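# Fold the shorts in half with two robot arms

## Task

Fold the shorts on the table along their centre line so one leg rests flat on top of the other with matching edges. Dropping the cloth into place is allowed. Finish by opening the grippers and moving the arms away; the fold only counts if it stays folded without the robot holding it.

## Robot and tools

Robot: two arms, left_arm and right_arm, each ending in a two-finger parallel gripper with a wrist camera. A fixed overhead camera, cam_high, also gives images. All images are 504x504 pixels.

Frame: every pose is in one shared scene frame. The origin sits on the table surface midway between the arms. +x points out across the table, +z points up, and left_arm stands on the +y side. The names left and right are labels only and do not match image sides. Bases: left_arm at (+0.024, +0.278, 0) m, right_arm at (-0.045, -0.247, 0) m, both nearly unrotated. A gripper's fingers extend along its own +z axis and close along its own y axis. The reported end_effector_position is the spot between the finger pads, roughly 1 cm short of the tips. Reported hand positions can be slightly wrong, more so at long reach, and arms often stop a centimetre or more off target, usually low.

Row format (shared by execute_actions and move): one flat list of 16 numbers covering both arms, even if only one moves: left_arm x, y, z, qw, qx, qy, qz, opening, then right_arm x, y, z, qw, qx, qy, qz, opening. x, y, z are an absolute target position in metres in the scene frame; qw..qz are an absolute target orientation quaternion, w first. Opening runs from -1 (closed) to +1 (fully open, 0.094 m). These are poses, not offsets.

execute_actions(actions): a list of up to 15 actions; each action is a table of up to 15 rows, each row lasting one 1/30 s control step. A table shorter than 15 rows repeats its final row to fill the action. An empty list just returns current state and images. A target farther than 0.6 m from the gripper's current position along any of that gripper's axes gets the action rejected for both arms; a malformed action, or a failing first action, rejects the whole call with no motion. Every step, the command is clipped to within 70 mm and 16 degrees of the measured pose, so long moves need several actions; after an action the arm only reaches its last clipped pose. Position is favoured over orientation when both cannot be met. To hold an orientation, resend the same quaternion rather than copying the possibly drifted reported one.

move(target, speed, blocking): target is one 16-number row as above. Each gripper travels a straight line to its pose; both paths finish together, lasting 0.5 to 10 s (cut off at 10 s). speed is the path top speed in m/s, 0.002 to 0.5, default 0.25; rotation is capped at twice that in rad/s. Paths ignore obstacles and the other arm, and grippers can lag, wander or overshoot speed, especially with a nearly straight arm. Faster contact hits harder; aiming further past a contact presses harder. Opening is applied at the start. blocking=false returns after 0.5 s while motion continues; until a result shows the end, use wait or stop before new rows or moves. The result adds a move: line with the ending (done, off_target, moving, held, fault) and limits (paced = pose clipped; held = a check blocked steps, after which the arm may speed up), plus each gripper's distance from its pose.

wait(seconds): 0 to 10 s, arms keep their last command; returns early if a running move ends. stop(): brakes a running move; fingers continue. zoom_image(camera, region): camera is cam_high, cam_left_wrist or cam_right_wrist; region is [x0, y0, x1, y1] in pixels, origin top-left, at most 504 by 504. read_manual(section): only "licences"; moves nothing. finished_scene(scene): pass the current scene number to end it irreversibly; the result says whether the goal was met.

Result lines: the state line gives each gripper's position and quaternion. Hand target lines show the pose each controller is now driving toward. grip_measured is the finger opening on the command scale (last Joint positions entry is metres); it may be off by about 1 mm per gripper. To hold cloth, command roughly 0.03 below grip_measured; smaller gaps grip more lightly. Very thin material gets less grip force. pose unreachable means the clearance check altered or blocked that arm's command. HELD in step readings marks steps where an arm's row was held back. Joint torques are noisy, offset drive readings, nonzero even in free air. FAULT lines report an arm stopping; MOTOR HOT warns from 85 °C, and at 100 °C the arm goes limp and drops (OVER-TEMPERATURE FAULT), so avoid long heavy holds.

Joint ranges (rad): waist -2.880..2.880, shoulder 0..3.142, elbow 0..3.019, wrist pitch -1.693..1.571, wrist yaw -1.571..1.571, wrist roll -2.094..2.094.

To keep an arm still, resend its last reported full pose and desired opening every call. Avoid letting the arms collide or press on each other, dropping or yanking the cloth, slamming into the table and pushing hard. Smooth, quick, low-effort motion is preferred. Typical order: look, grasp one leg's edges, lift and lay it over the other leg aligned, release, retreat, check images, then finish.

Each tool is called after "Call:" in YAML: its name, and indented under it one key for each argument.

## Session

Call:
execute_actions:
  actions: []

Scene clock: 0.00 s.
left_arm: end_effector_position=(+0.5616, +0.4052, +0.1490) grip_measured=+1.000 end_effector_quat_wxyz=(+0.064, -0.080, +0.994, +0.032) | right_arm: end_effector_position=(+0.8440, -0.3085, +0.2617) grip_measured=+1.000 end_effector_quat_wxyz=(+0.359, +0.607, +0.632, +0.321)
Joint positions: left_arm=[ 0.255  1.734  1.467 -1.168 -0.045  0.062  0.094] | right_arm=[-0.108  2.207  2.204 -0.563 -0.034  1.474  0.094]
Joint velocities: left_arm=[-0.005  0.005 -0.007 -0.002 -0.051 -0.051  0.   ] | right_arm=[-0.015 -0.015 -0.007 -0.002  0.022 -0.022  0.   ]
Joint torques (N m, as the arm reports them, + toward a larger angle): no reading
Motor temperatures (°C, as the motors report them): left_arm=[22 20 21 21 22 20] | right_arm=[19 22 22 20 19 21]
Hand target (left_arm): +0.571, +0.407, +0.162; +0.080, -0.080, +0.993, +0.034
Hand target (right_arm): +0.849, -0.309, +0.280; +0.371, +0.601, +0.626, +0.331

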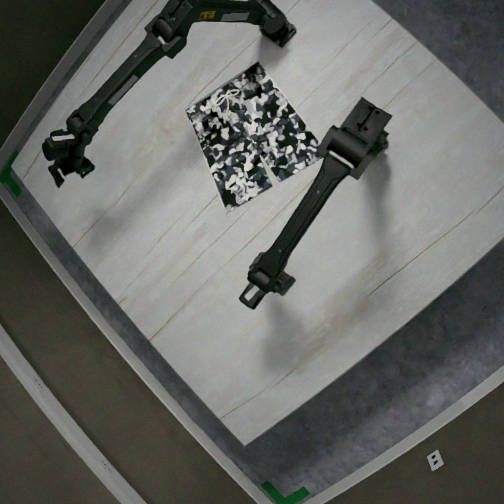

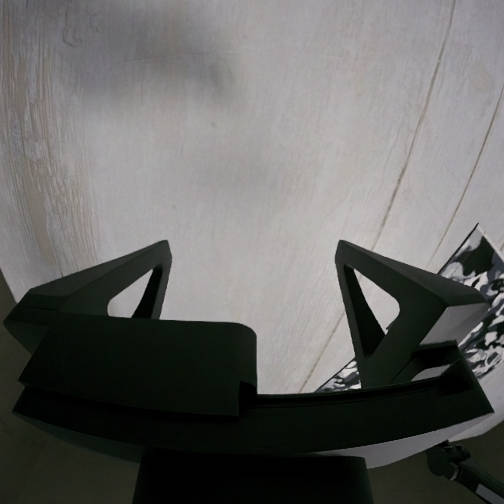

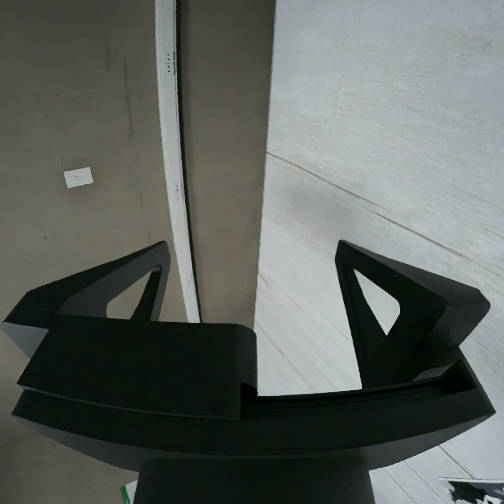

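Call:
move:
  target: [0.51,0.07,0.06,0,0.707,0.707,0,1,0.37,-0.31,0.06,0,0.707,0.707,0,1]
  speed: 0.3

Scene clock: 5.03 s.
left_arm: end_effector_position=(+0.4961, +0.0777, +0.0473) grip_measured=+1.000 end_effector_quat_wxyz=(-0.017, +0.702, +0.712, -0.010) | right_arm: end_effector_position=(+0.3665, -0.3138, +0.0609) grip_measured=+1.000 end_effector_quat_wxyz=(-0.002, +0.708, +0.706, +0.002)
Joint positions: left_arm=[-0.363  1.839  1.335 -1.104  0.006  1.157  0.094] | right_arm=[-0.196  1.579  1.022 -1.015 -0.006  1.41   0.094]
Joint velocities: left_arm=[-0.015 -0.005 -0.002  0.007 -0.022  0.037  0.   ] | right_arm=[-0.005  0.015 -0.002  0.012  0.022  0.051  0.   ]
Joint torques (N m, as the arm reports them, + toward a larger angle): left_arm=[  0.74 -15.98  11.83   0.61   0.34   0.25] | right_arm=[  0.24 -16.14   8.69  -0.36   0.15  -0.09]
Motor temperatures (°C, as the motors report them): left_arm=[22 21 22 21 22 20] | right_arm=[19 23 24 20 19 21]
Hand target (left_arm): +0.516, +0.068, +0.060; +0.005, +0.707, +0.707, -0.003
Hand target (right_arm): +0.365, -0.317, +0.066; -0.000, +0.706, +0.708, +0.000
Off the commanded pose (left_arm): 0.020 m, 2 deg.
Off the commanded pose (right_arm): 0.005 m, 0 deg.
move: off_target (left_arm)

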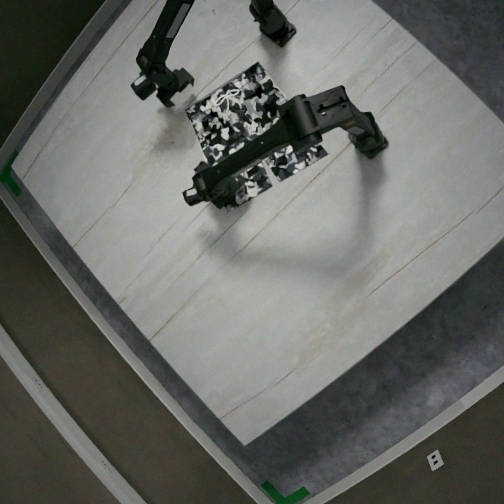

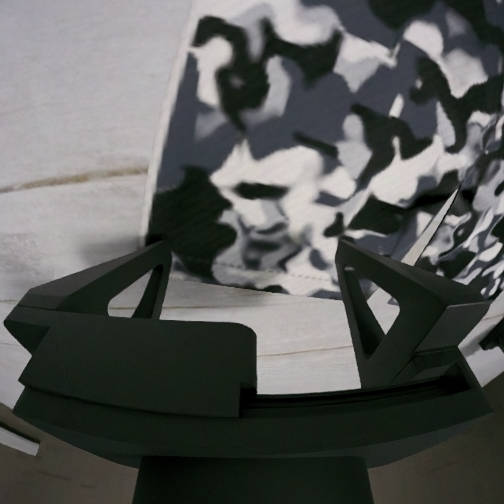

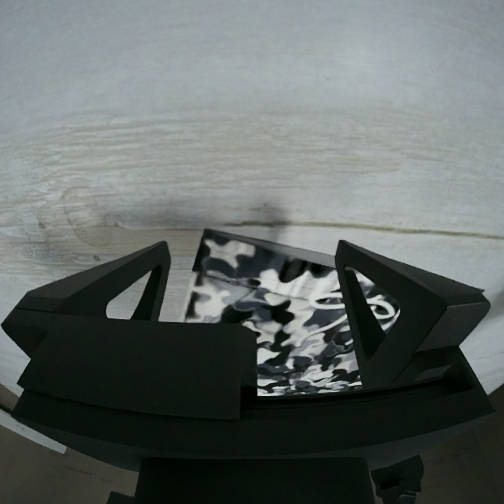

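Call:
move:
  target: [0.55,0.085,0.025,0,0.707,0.707,0,1,0.375,-0.27,0.013,0,0.707,0.707,0,1]
  speed: 0.08

Scene clock: 7.30 s.
left_arm: end_effector_position=(+0.5290, +0.0873, +0.0230) grip_measured=+1.000 end_effector_quat_wxyz=(-0.015, +0.705, +0.709, -0.008) | right_arm: end_effector_position=(+0.3719, -0.2710, +0.0180) grip_measured=+1.000 end_effector_quat_wxyz=(-0.002, +0.704, +0.710, -0.000)
Joint positions: left_arm=[-0.324  1.929  1.4   -1.075  0.002  1.206  0.094] | right_arm=[-0.091  1.651  0.977 -0.9   -0.002  1.503  0.094]
Joint velocities: left_arm=[-0.015 -0.005 -0.017  0.007 -0.022 -0.022  0.   ] | right_arm=[-0.024 -0.015 -0.017  0.012  0.037 -0.022  0.   ]
Joint torques (N m, as the arm reports them, + toward a larger angle): left_arm=[  1.36 -16.4   11.01   0.96   0.03   0.24] | right_arm=[  1.05 -15.05   7.65   0.83   0.13   0.05]
Motor temperatures (°C, as the motors report them): left_arm=[22 21 23 21 22 20] | right_arm=[19 23 24 20 19 21]
Hand target (left_arm): +0.549, +0.086, +0.026; -0.000, +0.707, +0.707, +0.001
Hand target (right_arm): +0.374, -0.271, +0.013; +0.001, +0.707, +0.707, -0.001
Off the commanded pose (left_arm): 0.021 m, 2 deg.
Off the commanded pose (right_arm): 0.006 m, 1 deg.
move: off_target (left_arm)

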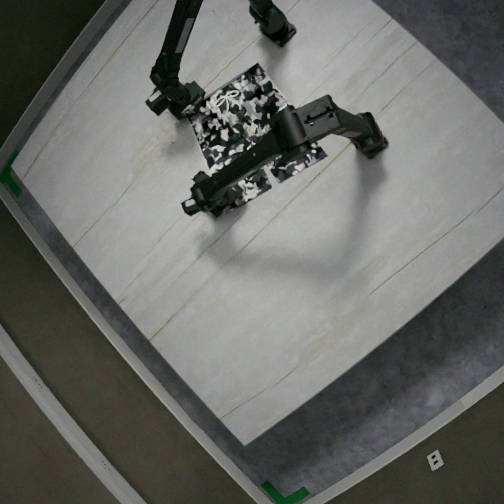

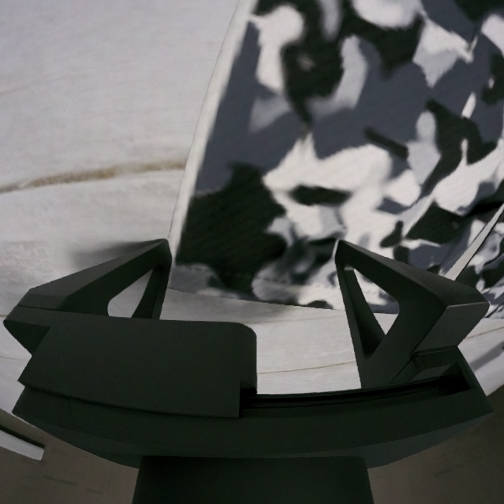

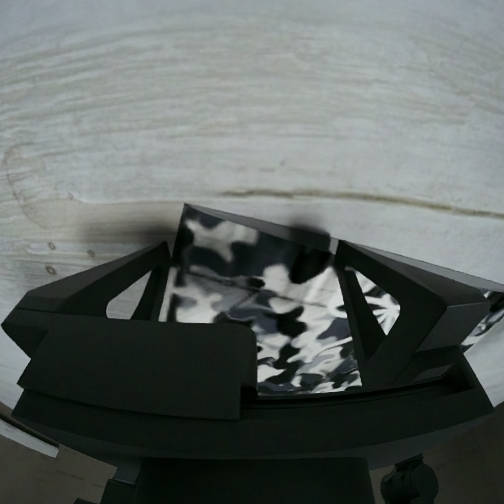

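Call:
move:
  target: [0.57,0.09,0.010,0,0.707,0.707,0,1,0.397,-0.26,0.004,0,0.707,0.707,0,1]
  speed: 0.05

Call:
move:
  target: [0.57,0.09,0.010,0,0.707,0.707,0,-1,0.397,-0.26,0.004,0,0.707,0.707,0,-1]
  speed: 0.05

Call:
move:
  target: [0.55,0.095,0.08,0,0.707,0.707,0,-1,0.377,-0.255,0.08,0,0.707,0.707,0,-1]
  speed: 0.1

Scene clock: 9.00 s.
left_arm: end_effector_position=(+0.5522, +0.0877, +0.0218) grip_measured=+1.000 end_effector_quat_wxyz=(-0.004, +0.707, +0.707, -0.003) | right_arm: end_effector_position=(+0.3801, -0.2624, +0.0077) grip_measured=+1.000 end_effector_quat_wxyz=(-0.007, +0.706, +0.708, -0.005)
Joint positions: left_arm=[-0.308  1.967  1.458 -1.073  0.002  1.226  0.094] | right_arm=[-0.069  1.695  1.    -0.894 -0.002  1.532  0.094]
Joint velocities: left_arm=[-0.005 -0.015  0.007 -0.007 -0.022 -0.066  0.   ] | right_arm=[-0.015 -0.024 -0.017 -0.002 -0.007  0.007  0.   ]
Joint torques (N m, as the arm reports them, + toward a larger angle): left_arm=[  2.02 -15.06  10.54   1.18   0.05   0.23] | right_arm=[  1.44 -12.93  10.28   0.77   0.06   0.09]
Motor temperatures (°C, as the motors report them): left_arm=[22 21 24 21 22 20] | right_arm=[19 23 24 20 19 21]
Hand target (left_arm): +0.569, +0.091, +0.011; -0.000, +0.707, +0.707, +0.000
Hand target (right_arm): +0.396, -0.260, +0.004; +0.000, +0.707, +0.707, -0.000
Off the commanded pose (left_arm): 0.021 m, 1 deg.
Off the commanded pose (right_arm): 0.017 m, 1 deg.
move: off_target (left_arm, right_arm)

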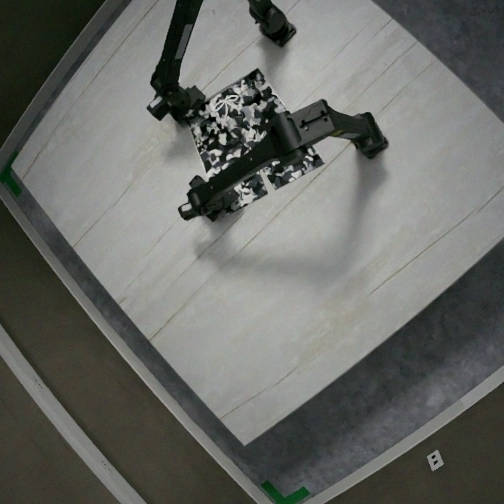

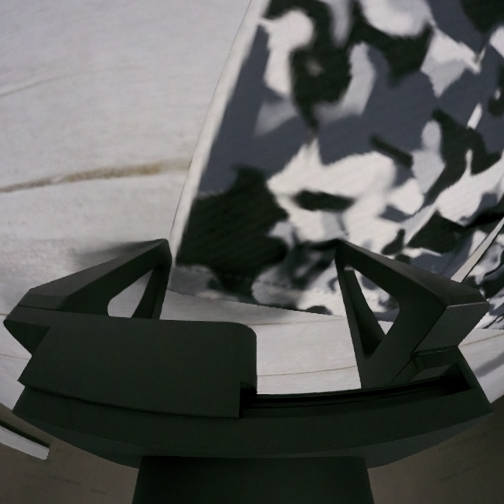

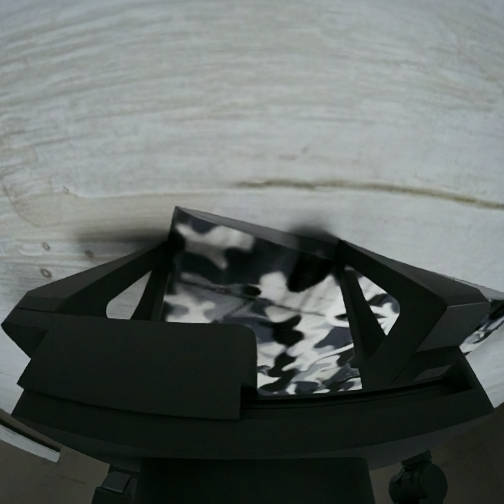

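Scene clock: 9.70 s.
left_arm: end_effector_position=(+0.5532, +0.0866, +0.0231) grip_measured=-0.942 end_effector_quat_wxyz=(-0.002, +0.707, +0.707, -0.004) | right_arm: end_effector_position=(+0.3815, -0.2614, +0.0085) grip_measured=-0.945 end_effector_quat_wxyz=(-0.006, +0.707, +0.707, -0.004)
Joint positions: left_arm=[-0.308  1.966  1.461 -1.073  0.006  1.226  0.003] | right_arm=[-0.067  1.695  1.003 -0.894 -0.002  1.536  0.003]
Joint velocities: left_arm=[-0.024 -0.015 -0.007  0.022 -0.007 -0.081  0.   ] | right_arm=[-0.024  0.015  0.012 -0.012 -0.051  0.007 -0.   ]
Joint torques (N m, as the arm reports them, + toward a larger angle): left_arm=[  1.83 -15.1   10.42   1.21  -0.13   0.24] | right_arm=[  1.56 -13.36  10.16   0.8    0.05   0.01]
Motor temperatures (°C, as the motors report them): left_arm=[22 21 24 21 22 20] | right_arm=[19 23 24 20 19 21]
Hand target (left_arm): +0.569, +0.091, +0.011; +0.000, +0.707, +0.707, +0.000
Hand target (right_arm): +0.396, -0.260, +0.004; +0.000, +0.707, +0.707, -0.000
Off the commanded pose (left_arm): 0.022 m, 1 deg.
Off the commanded pose (right_arm): 0.016 m, 1 deg.
move: off_target (left_arm, right_arm)

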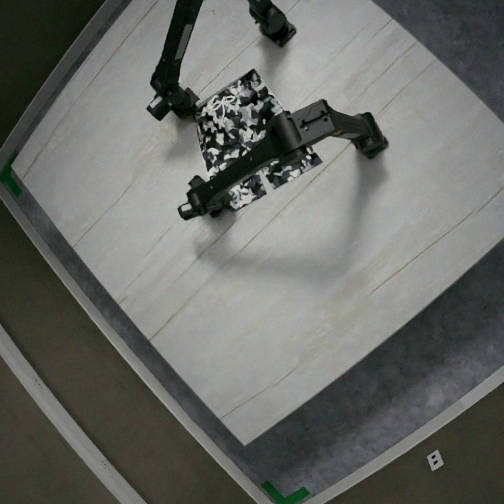

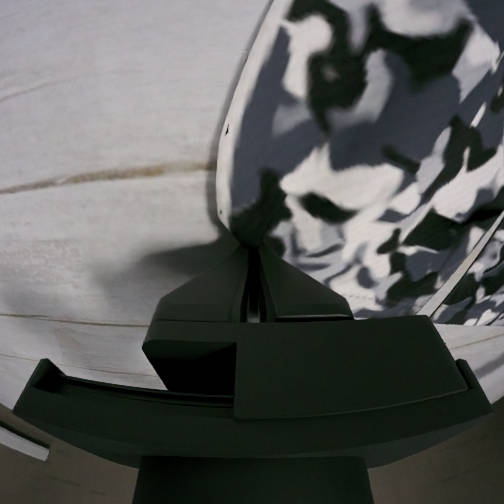

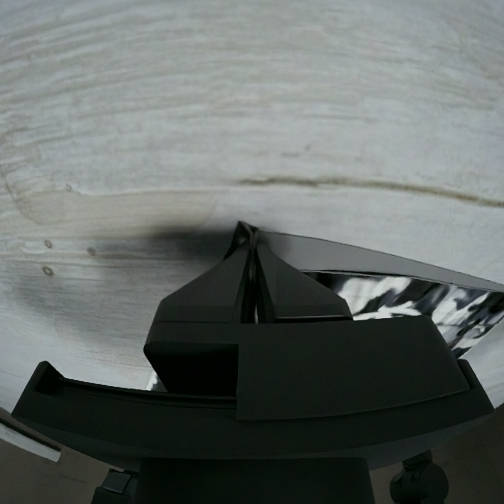

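Scene clock: 10.80 s.
left_arm: end_effector_position=(+0.5364, +0.0918, +0.0628) grip_measured=-0.942 end_effector_quat_wxyz=(-0.012, +0.707, +0.707, -0.012) | right_arm: end_effector_position=(+0.3619, -0.2537, +0.0622) grip_measured=-0.945 end_effector_quat_wxyz=(-0.013, +0.703, +0.711, -0.010)
Joint positions: left_arm=[-0.308  1.892  1.461 -1.17   0.011  1.226  0.003] | right_arm=[-0.05   1.572  1.017 -1.049 -0.003  1.542  0.003]
Joint velocities: left_arm=[-0.015  0.005 -0.002  0.007 -0.022  0.007 -0.001] | right_arm=[-0.005 -0.005  0.027 -0.007 -0.022 -0.022  0.   ]
Joint torques (N m, as the arm reports them, + toward a larger angle): left_arm=[  1.45 -19.01  10.61   0.1   -0.3    0.2 ] | right_arm=[  0.75 -15.72  12.04  -0.64   0.06   0.07]
Motor temperatures (°C, as the motors report them): left_arm=[22 22 24 21 22 20] | right_arm=[19 23 24 20 19 21]
Hand target (left_arm): +0.549, +0.095, +0.080; -0.000, +0.707, +0.707, +0.000
Hand target (right_arm): +0.377, -0.255, +0.079; +0.000, +0.707, +0.707, +0.000
Off the commanded pose (left_arm): 0.022 m, 2 deg.
Off the commanded pose (right_arm): 0.023 m, 2 deg.
move: off_target (left_arm, right_arm)

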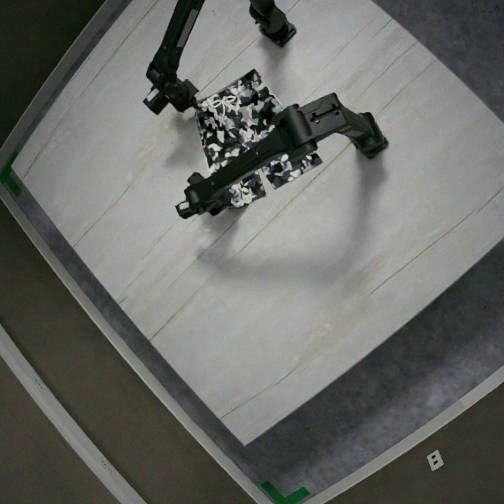

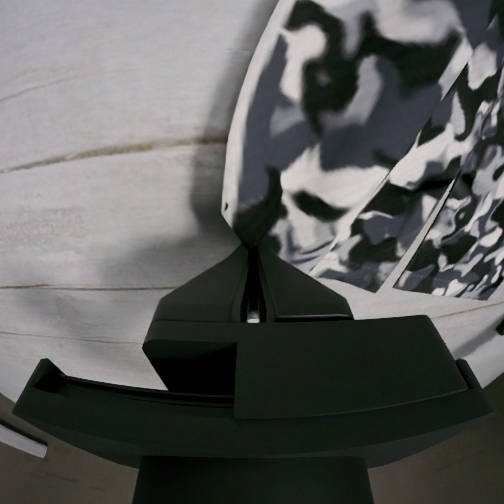

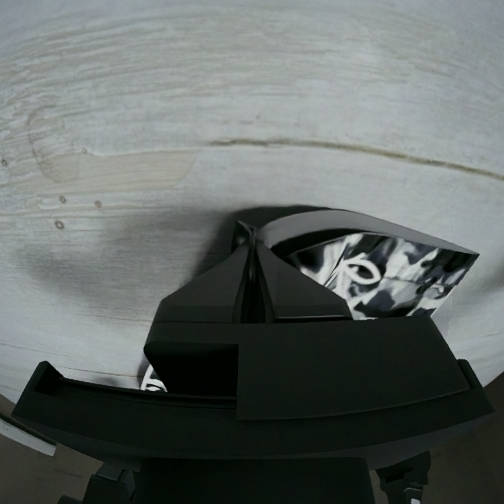

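Call:
move:
  target: [0.65,0.095,0.05,0,0.707,0.707,0,-1,0.477,-0.255,0.05,0,0.707,0.707,0,-1]
  speed: 0.12

Call:
move:
  target: [0.49,0.11,0.19,0,0.707,0.707,0,-1,0.37,-0.255,0.16,0,0.707,0.707,0,-1]
  speed: 0.15

Call:
move:
  target: [0.34,0.125,0.07,0,0.707,0.707,0,-1,0.27,-0.255,0.07,0,0.707,0.707,0,-1]
  speed: 0.15

Scene clock: 14.00 s.
left_arm: end_effector_position=(+0.6298, +0.0912, +0.0383) grip_measured=-0.942 end_effector_quat_wxyz=(-0.013, +0.707, +0.707, -0.010) | right_arm: end_effector_position=(+0.4611, -0.2535, +0.0386) grip_measured=-0.945 end_effector_quat_wxyz=(-0.009, +0.705, +0.710, -0.006)
Joint positions: left_arm=[-0.261  2.137  1.792 -1.257  0.006  1.273  0.003] | right_arm=[-0.047  1.825  1.288 -1.054 -0.004  1.549  0.003]
Joint velocities: left_arm=[-0.005 -0.005  0.012  0.012 -0.051 -0.037 -0.001] | right_arm=[-0.015 -0.005  0.017 -0.012 -0.051 -0.051 -0.   ]
Joint torques (N m, as the arm reports them, + toward a larger angle): left_arm=[  1.91 -20.4   12.73   0.1   -0.16   0.25] | right_arm=[  1.51 -19.22  12.25  -0.42   0.1    0.05]
Motor temperatures (°C, as the motors report them): left_arm=[22 22 25 21 22 20] | right_arm=[19 23 25 20 19 21]
Hand target (left_arm): +0.649, +0.097, +0.052; -0.000, +0.707, +0.707, +0.001
Hand target (right_arm): +0.477, -0.253, +0.050; +0.000, +0.707, +0.707, +0.001
Off the commanded pose (left_arm): 0.024 m, 2 deg.
Off the commanded pose (right_arm): 0.020 m, 1 deg.
move: off_target (left_arm, right_arm)

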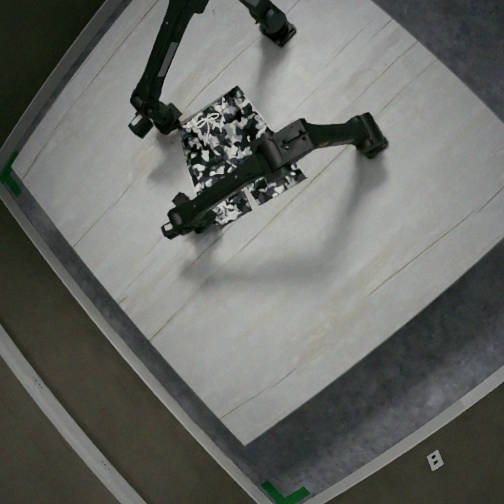

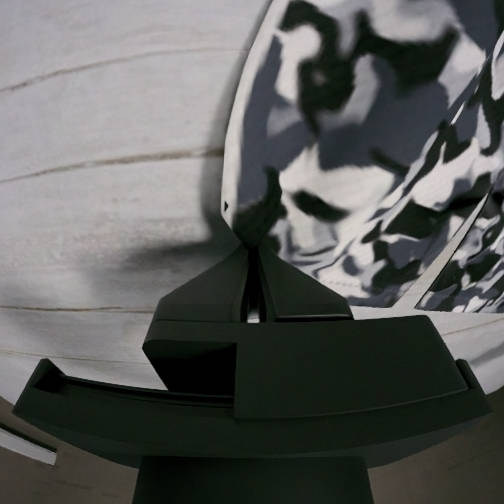

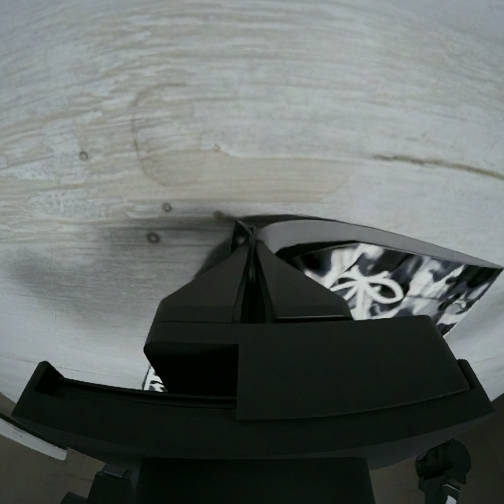

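Scene clock: 15.80 s.
left_arm: end_effector_position=(+0.4932, +0.1079, +0.1888) grip_measured=-0.942 end_effector_quat_wxyz=(+0.009, +0.710, +0.705, -0.000) | right_arm: end_effector_position=(+0.3761, -0.2523, +0.1588) grip_measured=-0.945 end_effector_quat_wxyz=(+0.003, +0.705, +0.710, +0.006)
Joint positions: left_arm=[-0.308  1.65   1.47  -1.376  0.008  1.233  0.003] | right_arm=[-0.047  1.471  1.181 -1.267 -0.004  1.549  0.003]
Joint velocities: left_arm=[-0.005  0.005  0.007 -0.017  0.037 -0.007 -0.001] | right_arm=[-0.015 -0.005 -0.012 -0.007 -0.007 -0.022  0.   ]
Joint torques (N m, as the arm reports them, + toward a larger angle): left_arm=[  0.23 -15.49   8.59   0.15  -0.09   0.01] | right_arm=[  0.27 -14.87   9.63  -0.42   0.08  -0.03]
Motor temperatures (°C, as the motors report them): left_arm=[22 23 25 21 22 20] | right_arm=[19 23 25 20 19 21]
Hand target (left_arm): +0.488, +0.108, +0.188; +0.001, +0.707, +0.707, -0.000
Hand target (right_arm): +0.372, -0.256, +0.159; -0.000, +0.707, +0.707, +0.000
Off the commanded pose (left_arm): 0.004 m, 1 deg.
Off the commanded pose (right_arm): 0.007 m, 1 deg.
move: done

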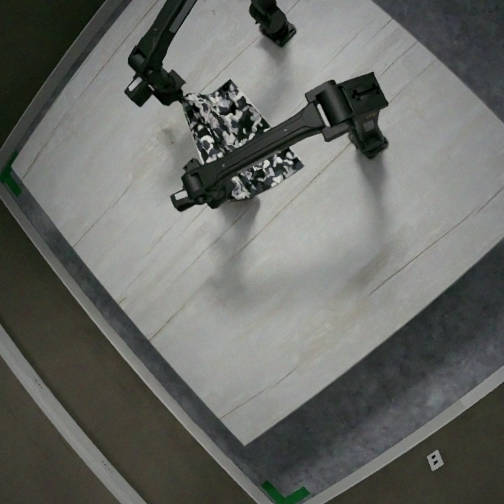

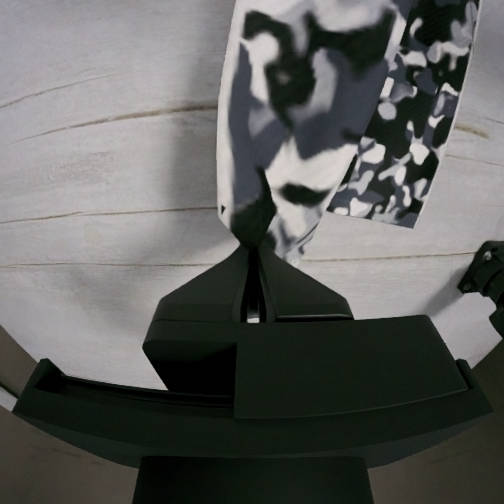

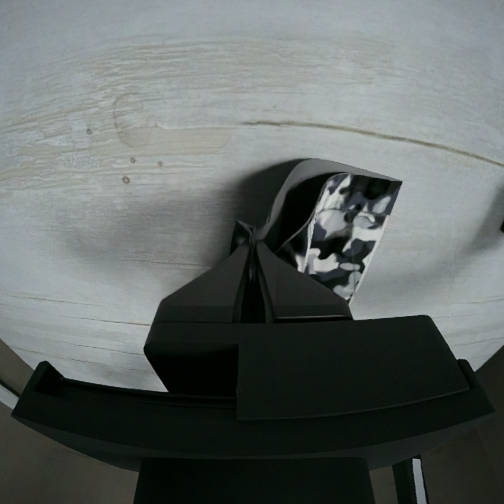

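Scene clock: 17.43 s.
left_arm: end_effector_position=(+0.3398, +0.1214, +0.0658) grip_measured=-0.942 end_effector_quat_wxyz=(-0.005, +0.711, +0.703, -0.007) | right_arm: end_effector_position=(+0.2639, -0.2512, +0.0675) grip_measured=-0.945 end_effector_quat_wxyz=(-0.011, +0.705, +0.709, -0.008)
Joint positions: left_arm=[-0.419  1.422  0.86  -1.024  0.009  1.126  0.003] | right_arm=[-0.049  1.312  0.758 -1.044 -0.005  1.549  0.003]
Joint velocities: left_arm=[-0.005  0.005  0.002  0.017 -0.051  0.007  0.   ] | right_arm=[-0.005 -0.034 -0.002  0.007  0.022  0.066  0.001]
Joint torques (N m, as the arm reports them, + toward a larger angle): left_arm=[  0.46 -11.08   7.31   0.91  -0.14   0.02] | right_arm=[ -0.42 -11.58   8.51   0.69   0.16  -0.09]
Motor temperatures (°C, as the motors report them): left_arm=[22 23 25 21 22 20] | right_arm=[19 23 25 20 19 21]
Hand target (left_arm): +0.341, +0.122, +0.068; +0.001, +0.707, +0.707, -0.001
Hand target (right_arm): +0.268, -0.257, +0.071; -0.000, +0.707, +0.707, -0.000
Off the commanded pose (left_arm): 0.006 m, 1 deg.
Off the commanded pose (right_arm): 0.008 m, 2 deg.
move: done

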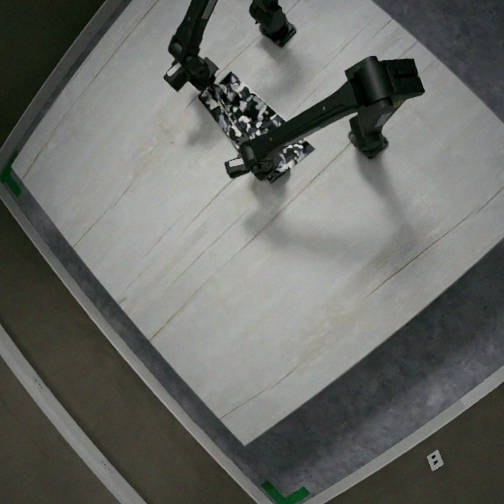

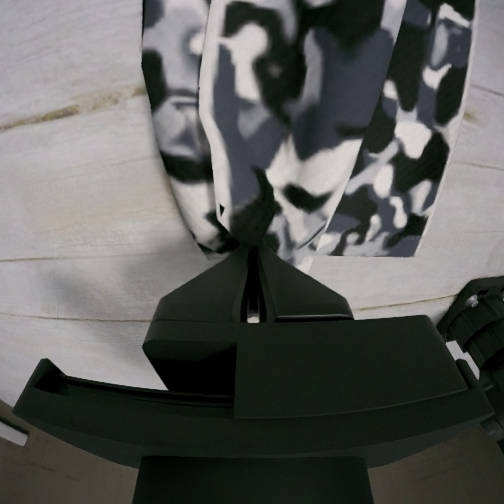

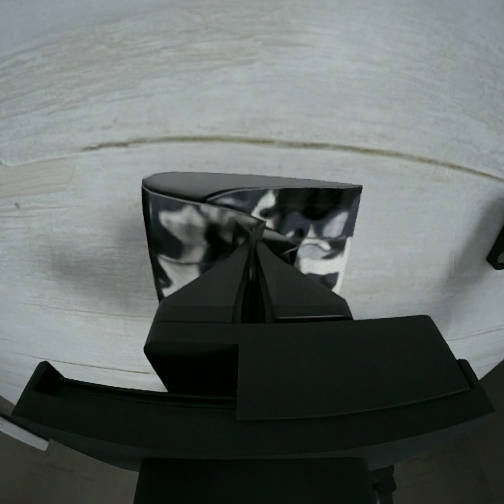

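Call:
move:
  target: [0.245,0.135,0.035,0,0.707,0.707,0,-1,0.205,-0.25,0.03,0,0.707,0.707,0,-1]
  speed: 0.08

Scene clock: 20.10 s.
left_arm: end_effector_position=(+0.2510, +0.1282, +0.0393) grip_measured=-0.942 end_effector_quat_wxyz=(+0.009, +0.710, +0.704, -0.005) | right_arm: end_effector_position=(+0.2017, -0.2497, +0.0298) grip_measured=-0.945 end_effector_quat_wxyz=(-0.009, +0.705, +0.709, -0.004)
Joint positions: left_arm=[-0.538  1.232  0.601 -0.926  0.014  1.004  0.003] | right_arm=[-0.049  1.201  0.546 -0.935 -0.008  1.549  0.003]
Joint velocities: left_arm=[-0.005 -0.005  0.012 -0.007  0.022 -0.11  -0.001] | right_arm=[-0.005 -0.005  0.017 -0.002 -0.007 -0.037  0.001]
Joint torques (N m, as the arm reports them, + toward a larger angle): left_arm=[ 0.33 -6.84  6.06  0.76 -0.33  0.01] | right_arm=[ 0.94 -8.7   7.65  0.75  0.28  0.04]
Motor temperatures (°C, as the motors report them): left_arm=[22 22 24 21 22 20] | right_arm=[19 23 25 20 19 21]
Hand target (left_arm): +0.245, +0.133, +0.034; +0.001, +0.707, +0.707, -0.001
Hand target (right_arm): +0.204, -0.251, +0.030; -0.000, +0.707, +0.707, -0.000
Off the commanded pose (left_arm): 0.010 m, 1 deg.
Off the commanded pose (right_arm): 0.003 m, 1 deg.
move: done

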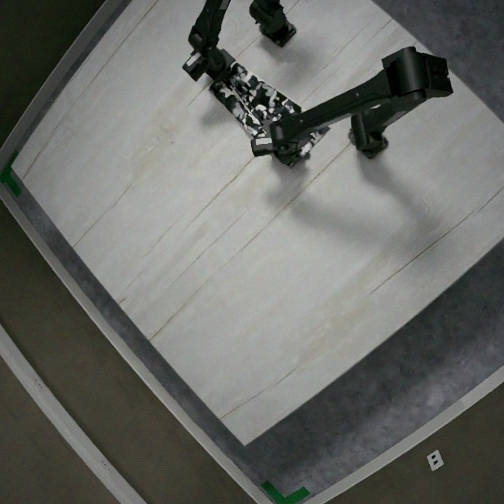

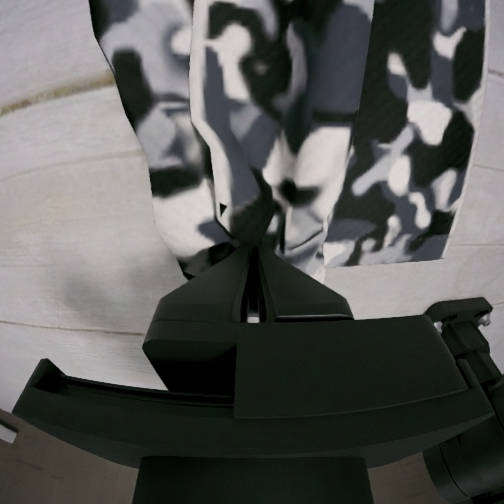

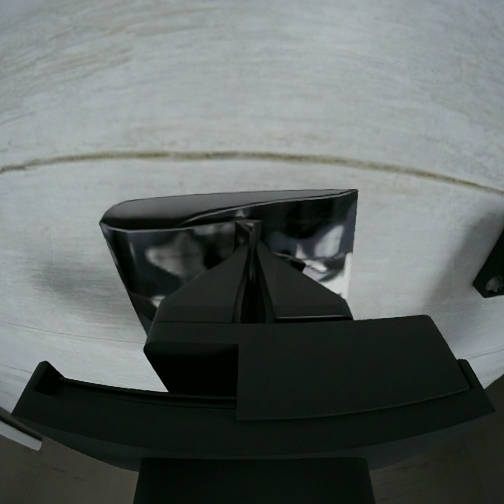

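Call:
move:
  target: [0.68,0.09,0.05,0,0.707,0.707,0,-1,0.51,-0.255,0.05,0,0.707,0.707,0,-1]
  speed: 0.2

Call:
move:
  target: [0.68,0.09,0.04,0,0.707,0.707,0,1,0.51,-0.255,0.04,0,0.707,0.707,0,1]
  speed: 0.1

Call:
move:
  target: [0.62,0.25,0.15,0,0.707,0.707,0,1,0.45,-0.40,0.15,0,0.707,0.707,0,1]
  speed: 0.25

Scene clock: 23.53 s.
left_arm: end_effector_position=(+0.6639, +0.0928, +0.0463) grip_measured=-0.942 end_effector_quat_wxyz=(-0.011, +0.707, +0.708, -0.006) | right_arm: end_effector_position=(+0.4960, -0.2508, +0.0396) grip_measured=-0.945 end_effector_quat_wxyz=(-0.008, +0.705, +0.709, -0.004)
Joint positions: left_arm=[-0.245  2.215  1.95  -1.33  -0.     1.287  0.003] | right_arm=[-0.041  1.901  1.406 -1.093 -0.006  1.555  0.003]
Joint velocities: left_arm=[-0.005 -0.005  0.007  0.002 -0.022  0.037  0.001] | right_arm=[-0.005 -0.005 -0.017 -0.007  0.007  0.022 -0.   ]
Joint torques (N m, as the arm reports them, + toward a larger angle): left_arm=[  1.97 -21.    12.74   0.13  -0.1    0.23] | right_arm=[  1.35 -20.16  12.6   -0.44   0.19   0.08]
Motor temperatures (°C, as the motors report them): left_arm=[22 22 25 21 22 20] | right_arm=[19 23 26 20 19 21]
Hand target (left_arm): +0.680, +0.098, +0.055; -0.002, +0.707, +0.707, +0.003
Hand target (right_arm): +0.511, -0.250, +0.049; +0.001, +0.707, +0.707, +0.001
Off the commanded pose (left_arm): 0.017 m, 1 deg.
Off the commanded pose (right_arm): 0.018 m, 1 deg.
move: off_target (left_arm, right_arm)

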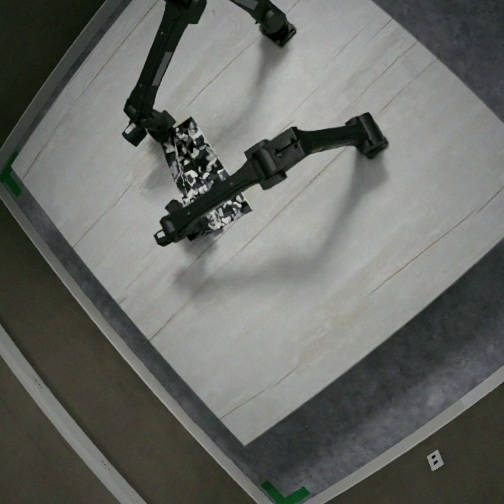

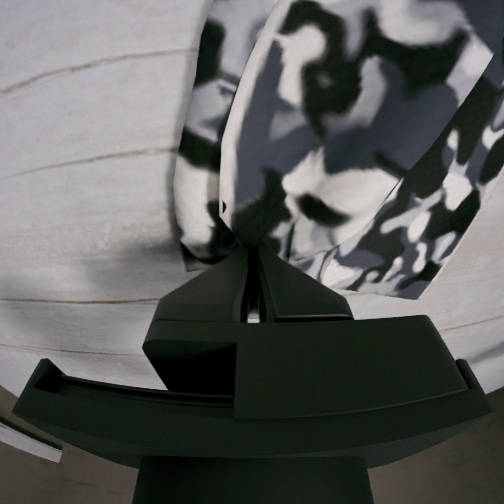

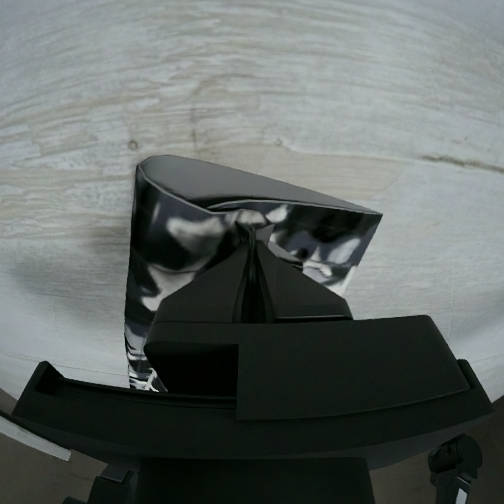

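Scene clock: 24.30 s.
left_arm: end_effector_position=(+0.6638, +0.0928, +0.0409) grip_measured=+1.000 end_effector_quat_wxyz=(-0.013, +0.706, +0.708, -0.007) | right_arm: end_effector_position=(+0.4955, -0.2509, +0.0366) grip_measured=+1.000 end_effector_quat_wxyz=(-0.010, +0.705, +0.709, -0.006)
Joint positions: left_arm=[-0.245  2.224  1.95  -1.327 -0.     1.287  0.094] | right_arm=[-0.041  1.907  1.406 -1.093 -0.005  1.555  0.094]
Joint velocities: left_arm=[ 0.005 -0.005 -0.007 -0.017 -0.022  0.037  0.   ] | right_arm=[-0.015 -0.005 -0.007 -0.002 -0.007 -0.095  0.   ]
Joint torques (N m, as the arm reports them, + toward a larger angle): left_arm=[  0.88 -20.82  11.83   0.98   0.17   0.15] | right_arm=[  0.4  -19.24  11.6    0.28   0.14   0.01]
Motor temperatures (°C, as the motors report them): left_arm=[22 23 25 21 22 20] | right_arm=[19 23 26 20 19 21]
Hand target (left_arm): +0.679, +0.090, +0.041; +0.000, +0.707, +0.707, +0.000
Hand target (right_arm): +0.510, -0.255, +0.040; -0.000, +0.707, +0.707, +0.000
Off the commanded pose (left_arm): 0.016 m, 2 deg.
Off the commanded pose (right_arm): 0.015 m, 1 deg.
move: off_target (left_arm, right_arm)

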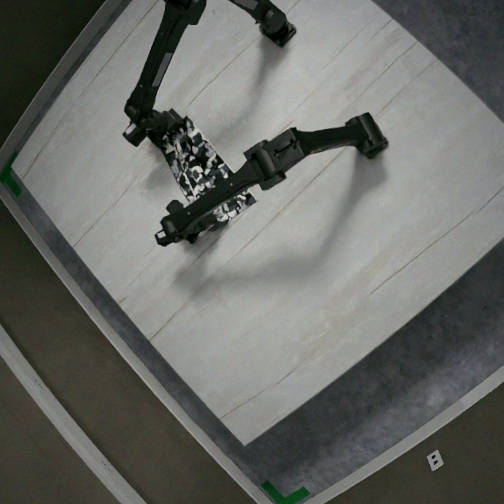

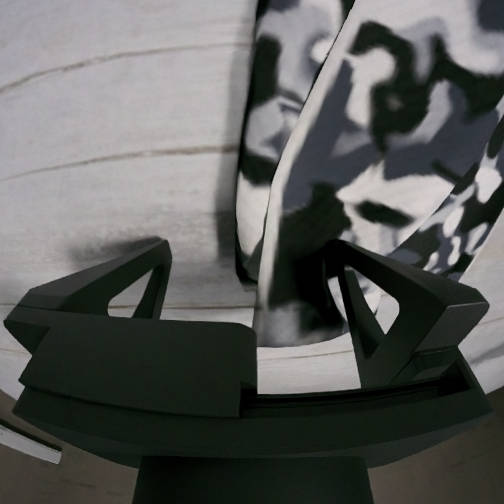

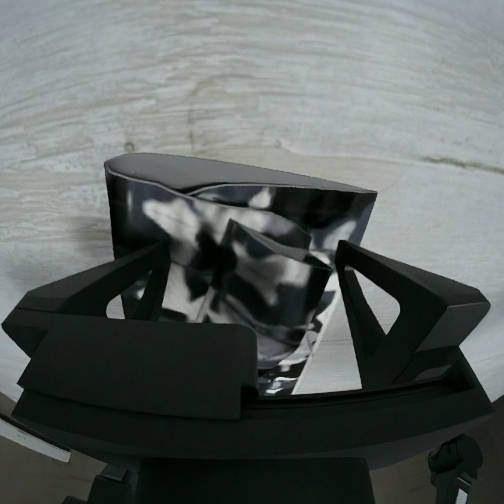

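Scene clock: 25.67 s.
left_arm: end_effector_position=(+0.6206, +0.2532, +0.1490) grip_measured=+1.000 end_effector_quat_wxyz=(+0.004, +0.699, +0.715, +0.005) | right_arm: end_effector_position=(+0.4384, -0.3974, +0.1272) grip_measured=+1.000 end_effector_quat_wxyz=(-0.021, +0.713, +0.700, -0.008)
Joint positions: left_arm=[-0.006  1.928  1.752 -1.383 -0.002  1.506  0.094] | right_arm=[-0.336  1.745  1.428 -1.3   -0.005  1.285  0.094]
Joint velocities: left_arm=[-0.015 -0.005 -0.002 -0.042 -0.037  0.051  0.   ] | right_arm=[ 0.005  0.005 -0.007 -0.012  0.022 -0.022  0.   ]
Joint torques (N m, as the arm reports them, + toward a larger angle): left_arm=[ -0.14 -19.6    8.56   0.15   0.09   0.23] | right_arm=[  1.52 -20.43  13.56  -0.28  -0.09  -0.1 ]
Motor temperatures (°C, as the motors report them): left_arm=[22 23 25 21 22 20] | right_arm=[19 24 26 20 19 21]
Hand target (left_arm): +0.616, +0.250, +0.149; -0.002, +0.707, +0.707, +0.001
Hand target (right_arm): +0.453, -0.399, +0.149; -0.002, +0.707, +0.707, +0.003
Off the commanded pose (left_arm): 0.003 m, 1 deg.
Off the commanded pose (right_arm): 0.026 m, 3 deg.
move: off_target (right_arm)

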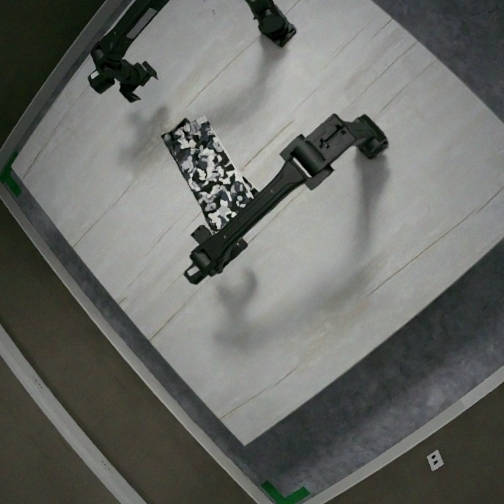

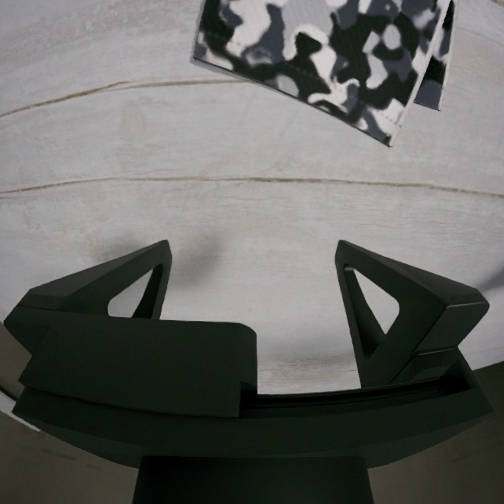

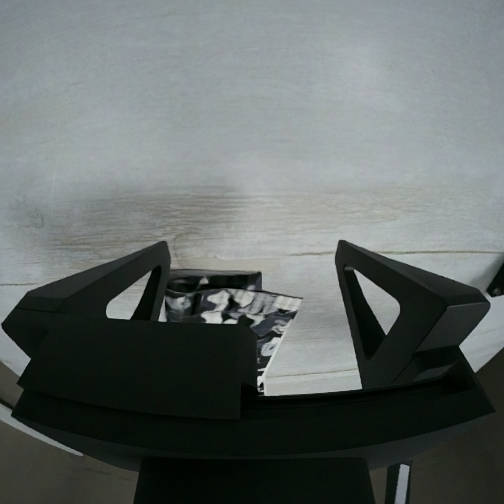

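It flopped into a fold. Checking the alignment.

Call:
move:
  target: [0.35,0.40,0.15,0,0.707,0.707,0,1,0.45,-0.40,0.15,0,0.707,0.707,0,1]
  speed: 0.3

Call:
zoom_image:
  camera: "cam_high"
  region: [130,90,290,250]

Scene clock: 28.57 s.
left_arm: end_effector_position=(+0.3455, +0.3963, +0.1476) grip_measured=+1.000 end_effector_quat_wxyz=(-0.005, +0.700, +0.714, -0.001) | right_arm: end_effector_position=(+0.4384, -0.3974, +0.1285) grip_measured=+1.000 end_effector_quat_wxyz=(-0.020, +0.712, +0.702, -0.008)
Joint positions: left_arm=[ 0.385  1.287  0.968 -1.258 -0.009  1.9    0.094] | right_arm=[-0.336  1.742  1.428 -1.3   -0.005  1.282  0.094]
Joint velocities: left_arm=[-0.005 -0.015  0.012  0.012  0.022  0.037  0.   ] | right_arm=[ 0.005 -0.005  0.002 -0.002  0.037  0.022  0.   ]
Joint torques (N m, as the arm reports them, + toward a larger angle): left_arm=[ 0.37 -9.23  8.4   0.8   0.21  0.23] | right_arm=[  1.42 -20.82  12.73  -0.22   0.11  -0.1 ]
Motor temperatures (°C, as the motors report them): left_arm=[22 23 25 21 22 20] | right_arm=[19 24 27 20 19 21]
Hand target (left_arm): +0.347, +0.396, +0.147; -0.004, +0.707, +0.707, +0.001
Hand target (right_arm): +0.450, -0.400, +0.150; +0.000, +0.707, +0.707, +0.000
Off the commanded pose (left_arm): 0.006 m, 1 deg.
Off the commanded pose (right_arm): 0.025 m, 3 deg.
move: off_target (right_arm)

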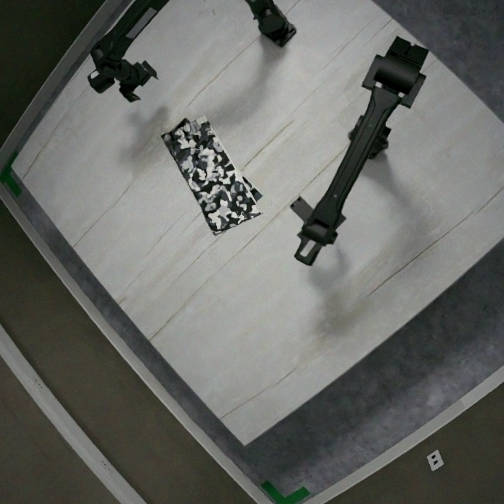

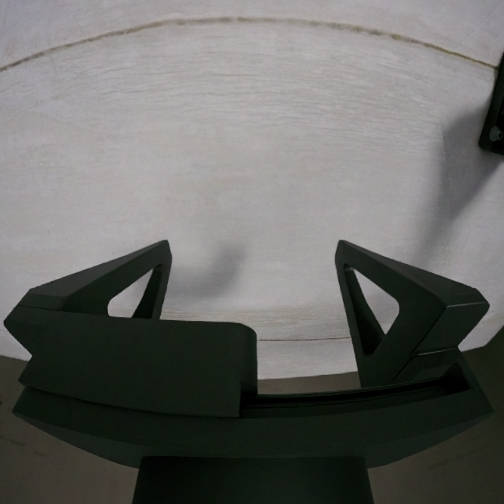

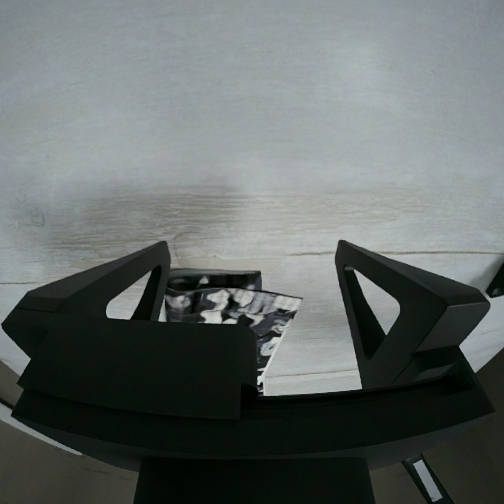

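Region (130, 90, 290, 250) of cam_high's 504x504 image, scaled by 3.150, with more detail than that image has.

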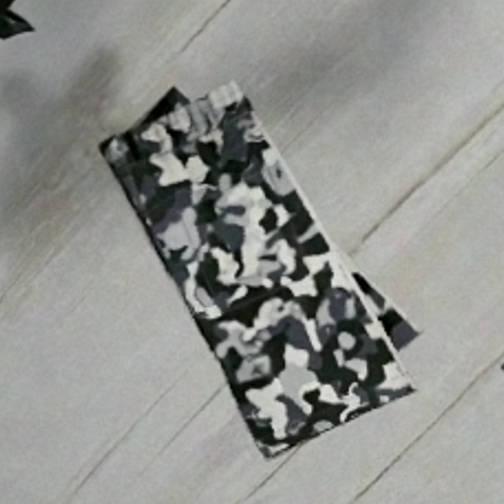

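Call:
move:
  target: [0.51,0.18,0.05,0,0.707,0.707,0,0.1,0.405,-0.215,0.05,0,0.707,0.707,0,0.1]
  speed: 0.25

Scene clock: 32.00 s.
left_arm: end_effector_position=(+0.4910, +0.1857, +0.0373) grip_measured=+0.103 end_effector_quat_wxyz=(-0.018, +0.713, +0.700, -0.018) | right_arm: end_effector_position=(+0.3959, -0.2155, +0.0462) grip_measured=+0.102 end_effector_quat_wxyz=(-0.008, +0.701, +0.713, -0.011)
Joint positions: left_arm=[-0.155  1.776  1.211 -1.055  0.009  1.398  0.052] | right_arm=[ 0.04   1.674  1.097 -1.021  0.004  1.626  0.052]
Joint velocities: left_arm=[-0.005  0.005 -0.017 -0.012  0.007 -0.007  0.001] | right_arm=[-0.024 -0.005 -0.017 -0.002 -0.022  0.007 -0.001]
Joint torques (N m, as the arm reports them, + toward a larger angle): left_arm=[  0.82 -15.78  11.28   0.79   0.22  -0.02] | right_arm=[  0.39 -17.64   8.33   0.67   0.17   0.05]
Motor temperatures (°C, as the motors report them): left_arm=[22 23 25 21 22 20] | right_arm=[19 24 27 20 19 21]
Hand target (left_arm): +0.514, +0.182, +0.053; +0.006, +0.707, +0.707, -0.002
Hand target (right_arm): +0.400, -0.218, +0.050; +0.003, +0.707, +0.707, -0.003
Off the commanded pose (left_arm): 0.024 m, 3 deg.
Off the commanded pose (right_arm): 0.010 m, 2 deg.
move: off_target (left_arm)

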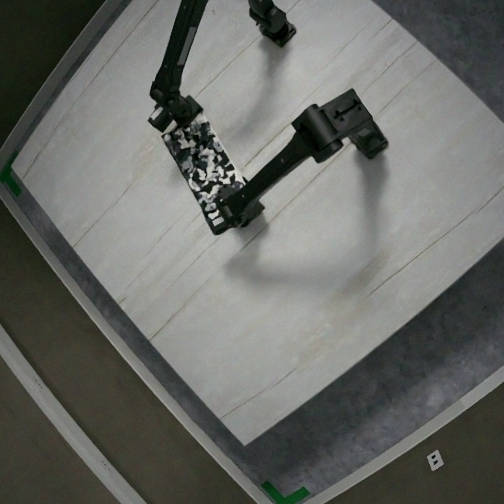

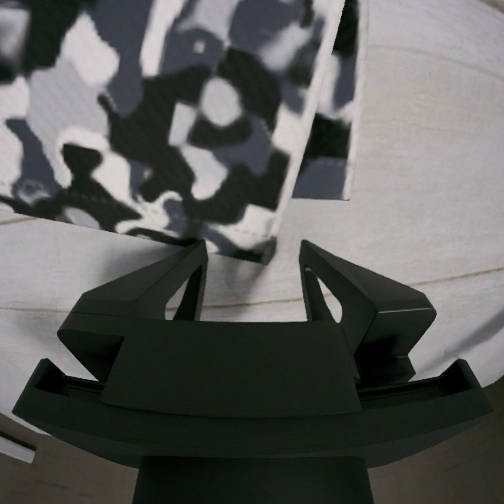

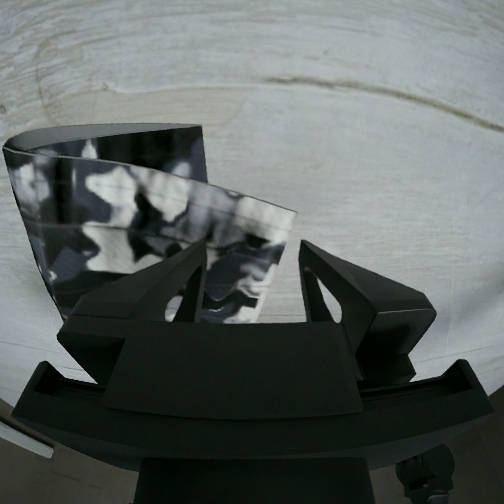

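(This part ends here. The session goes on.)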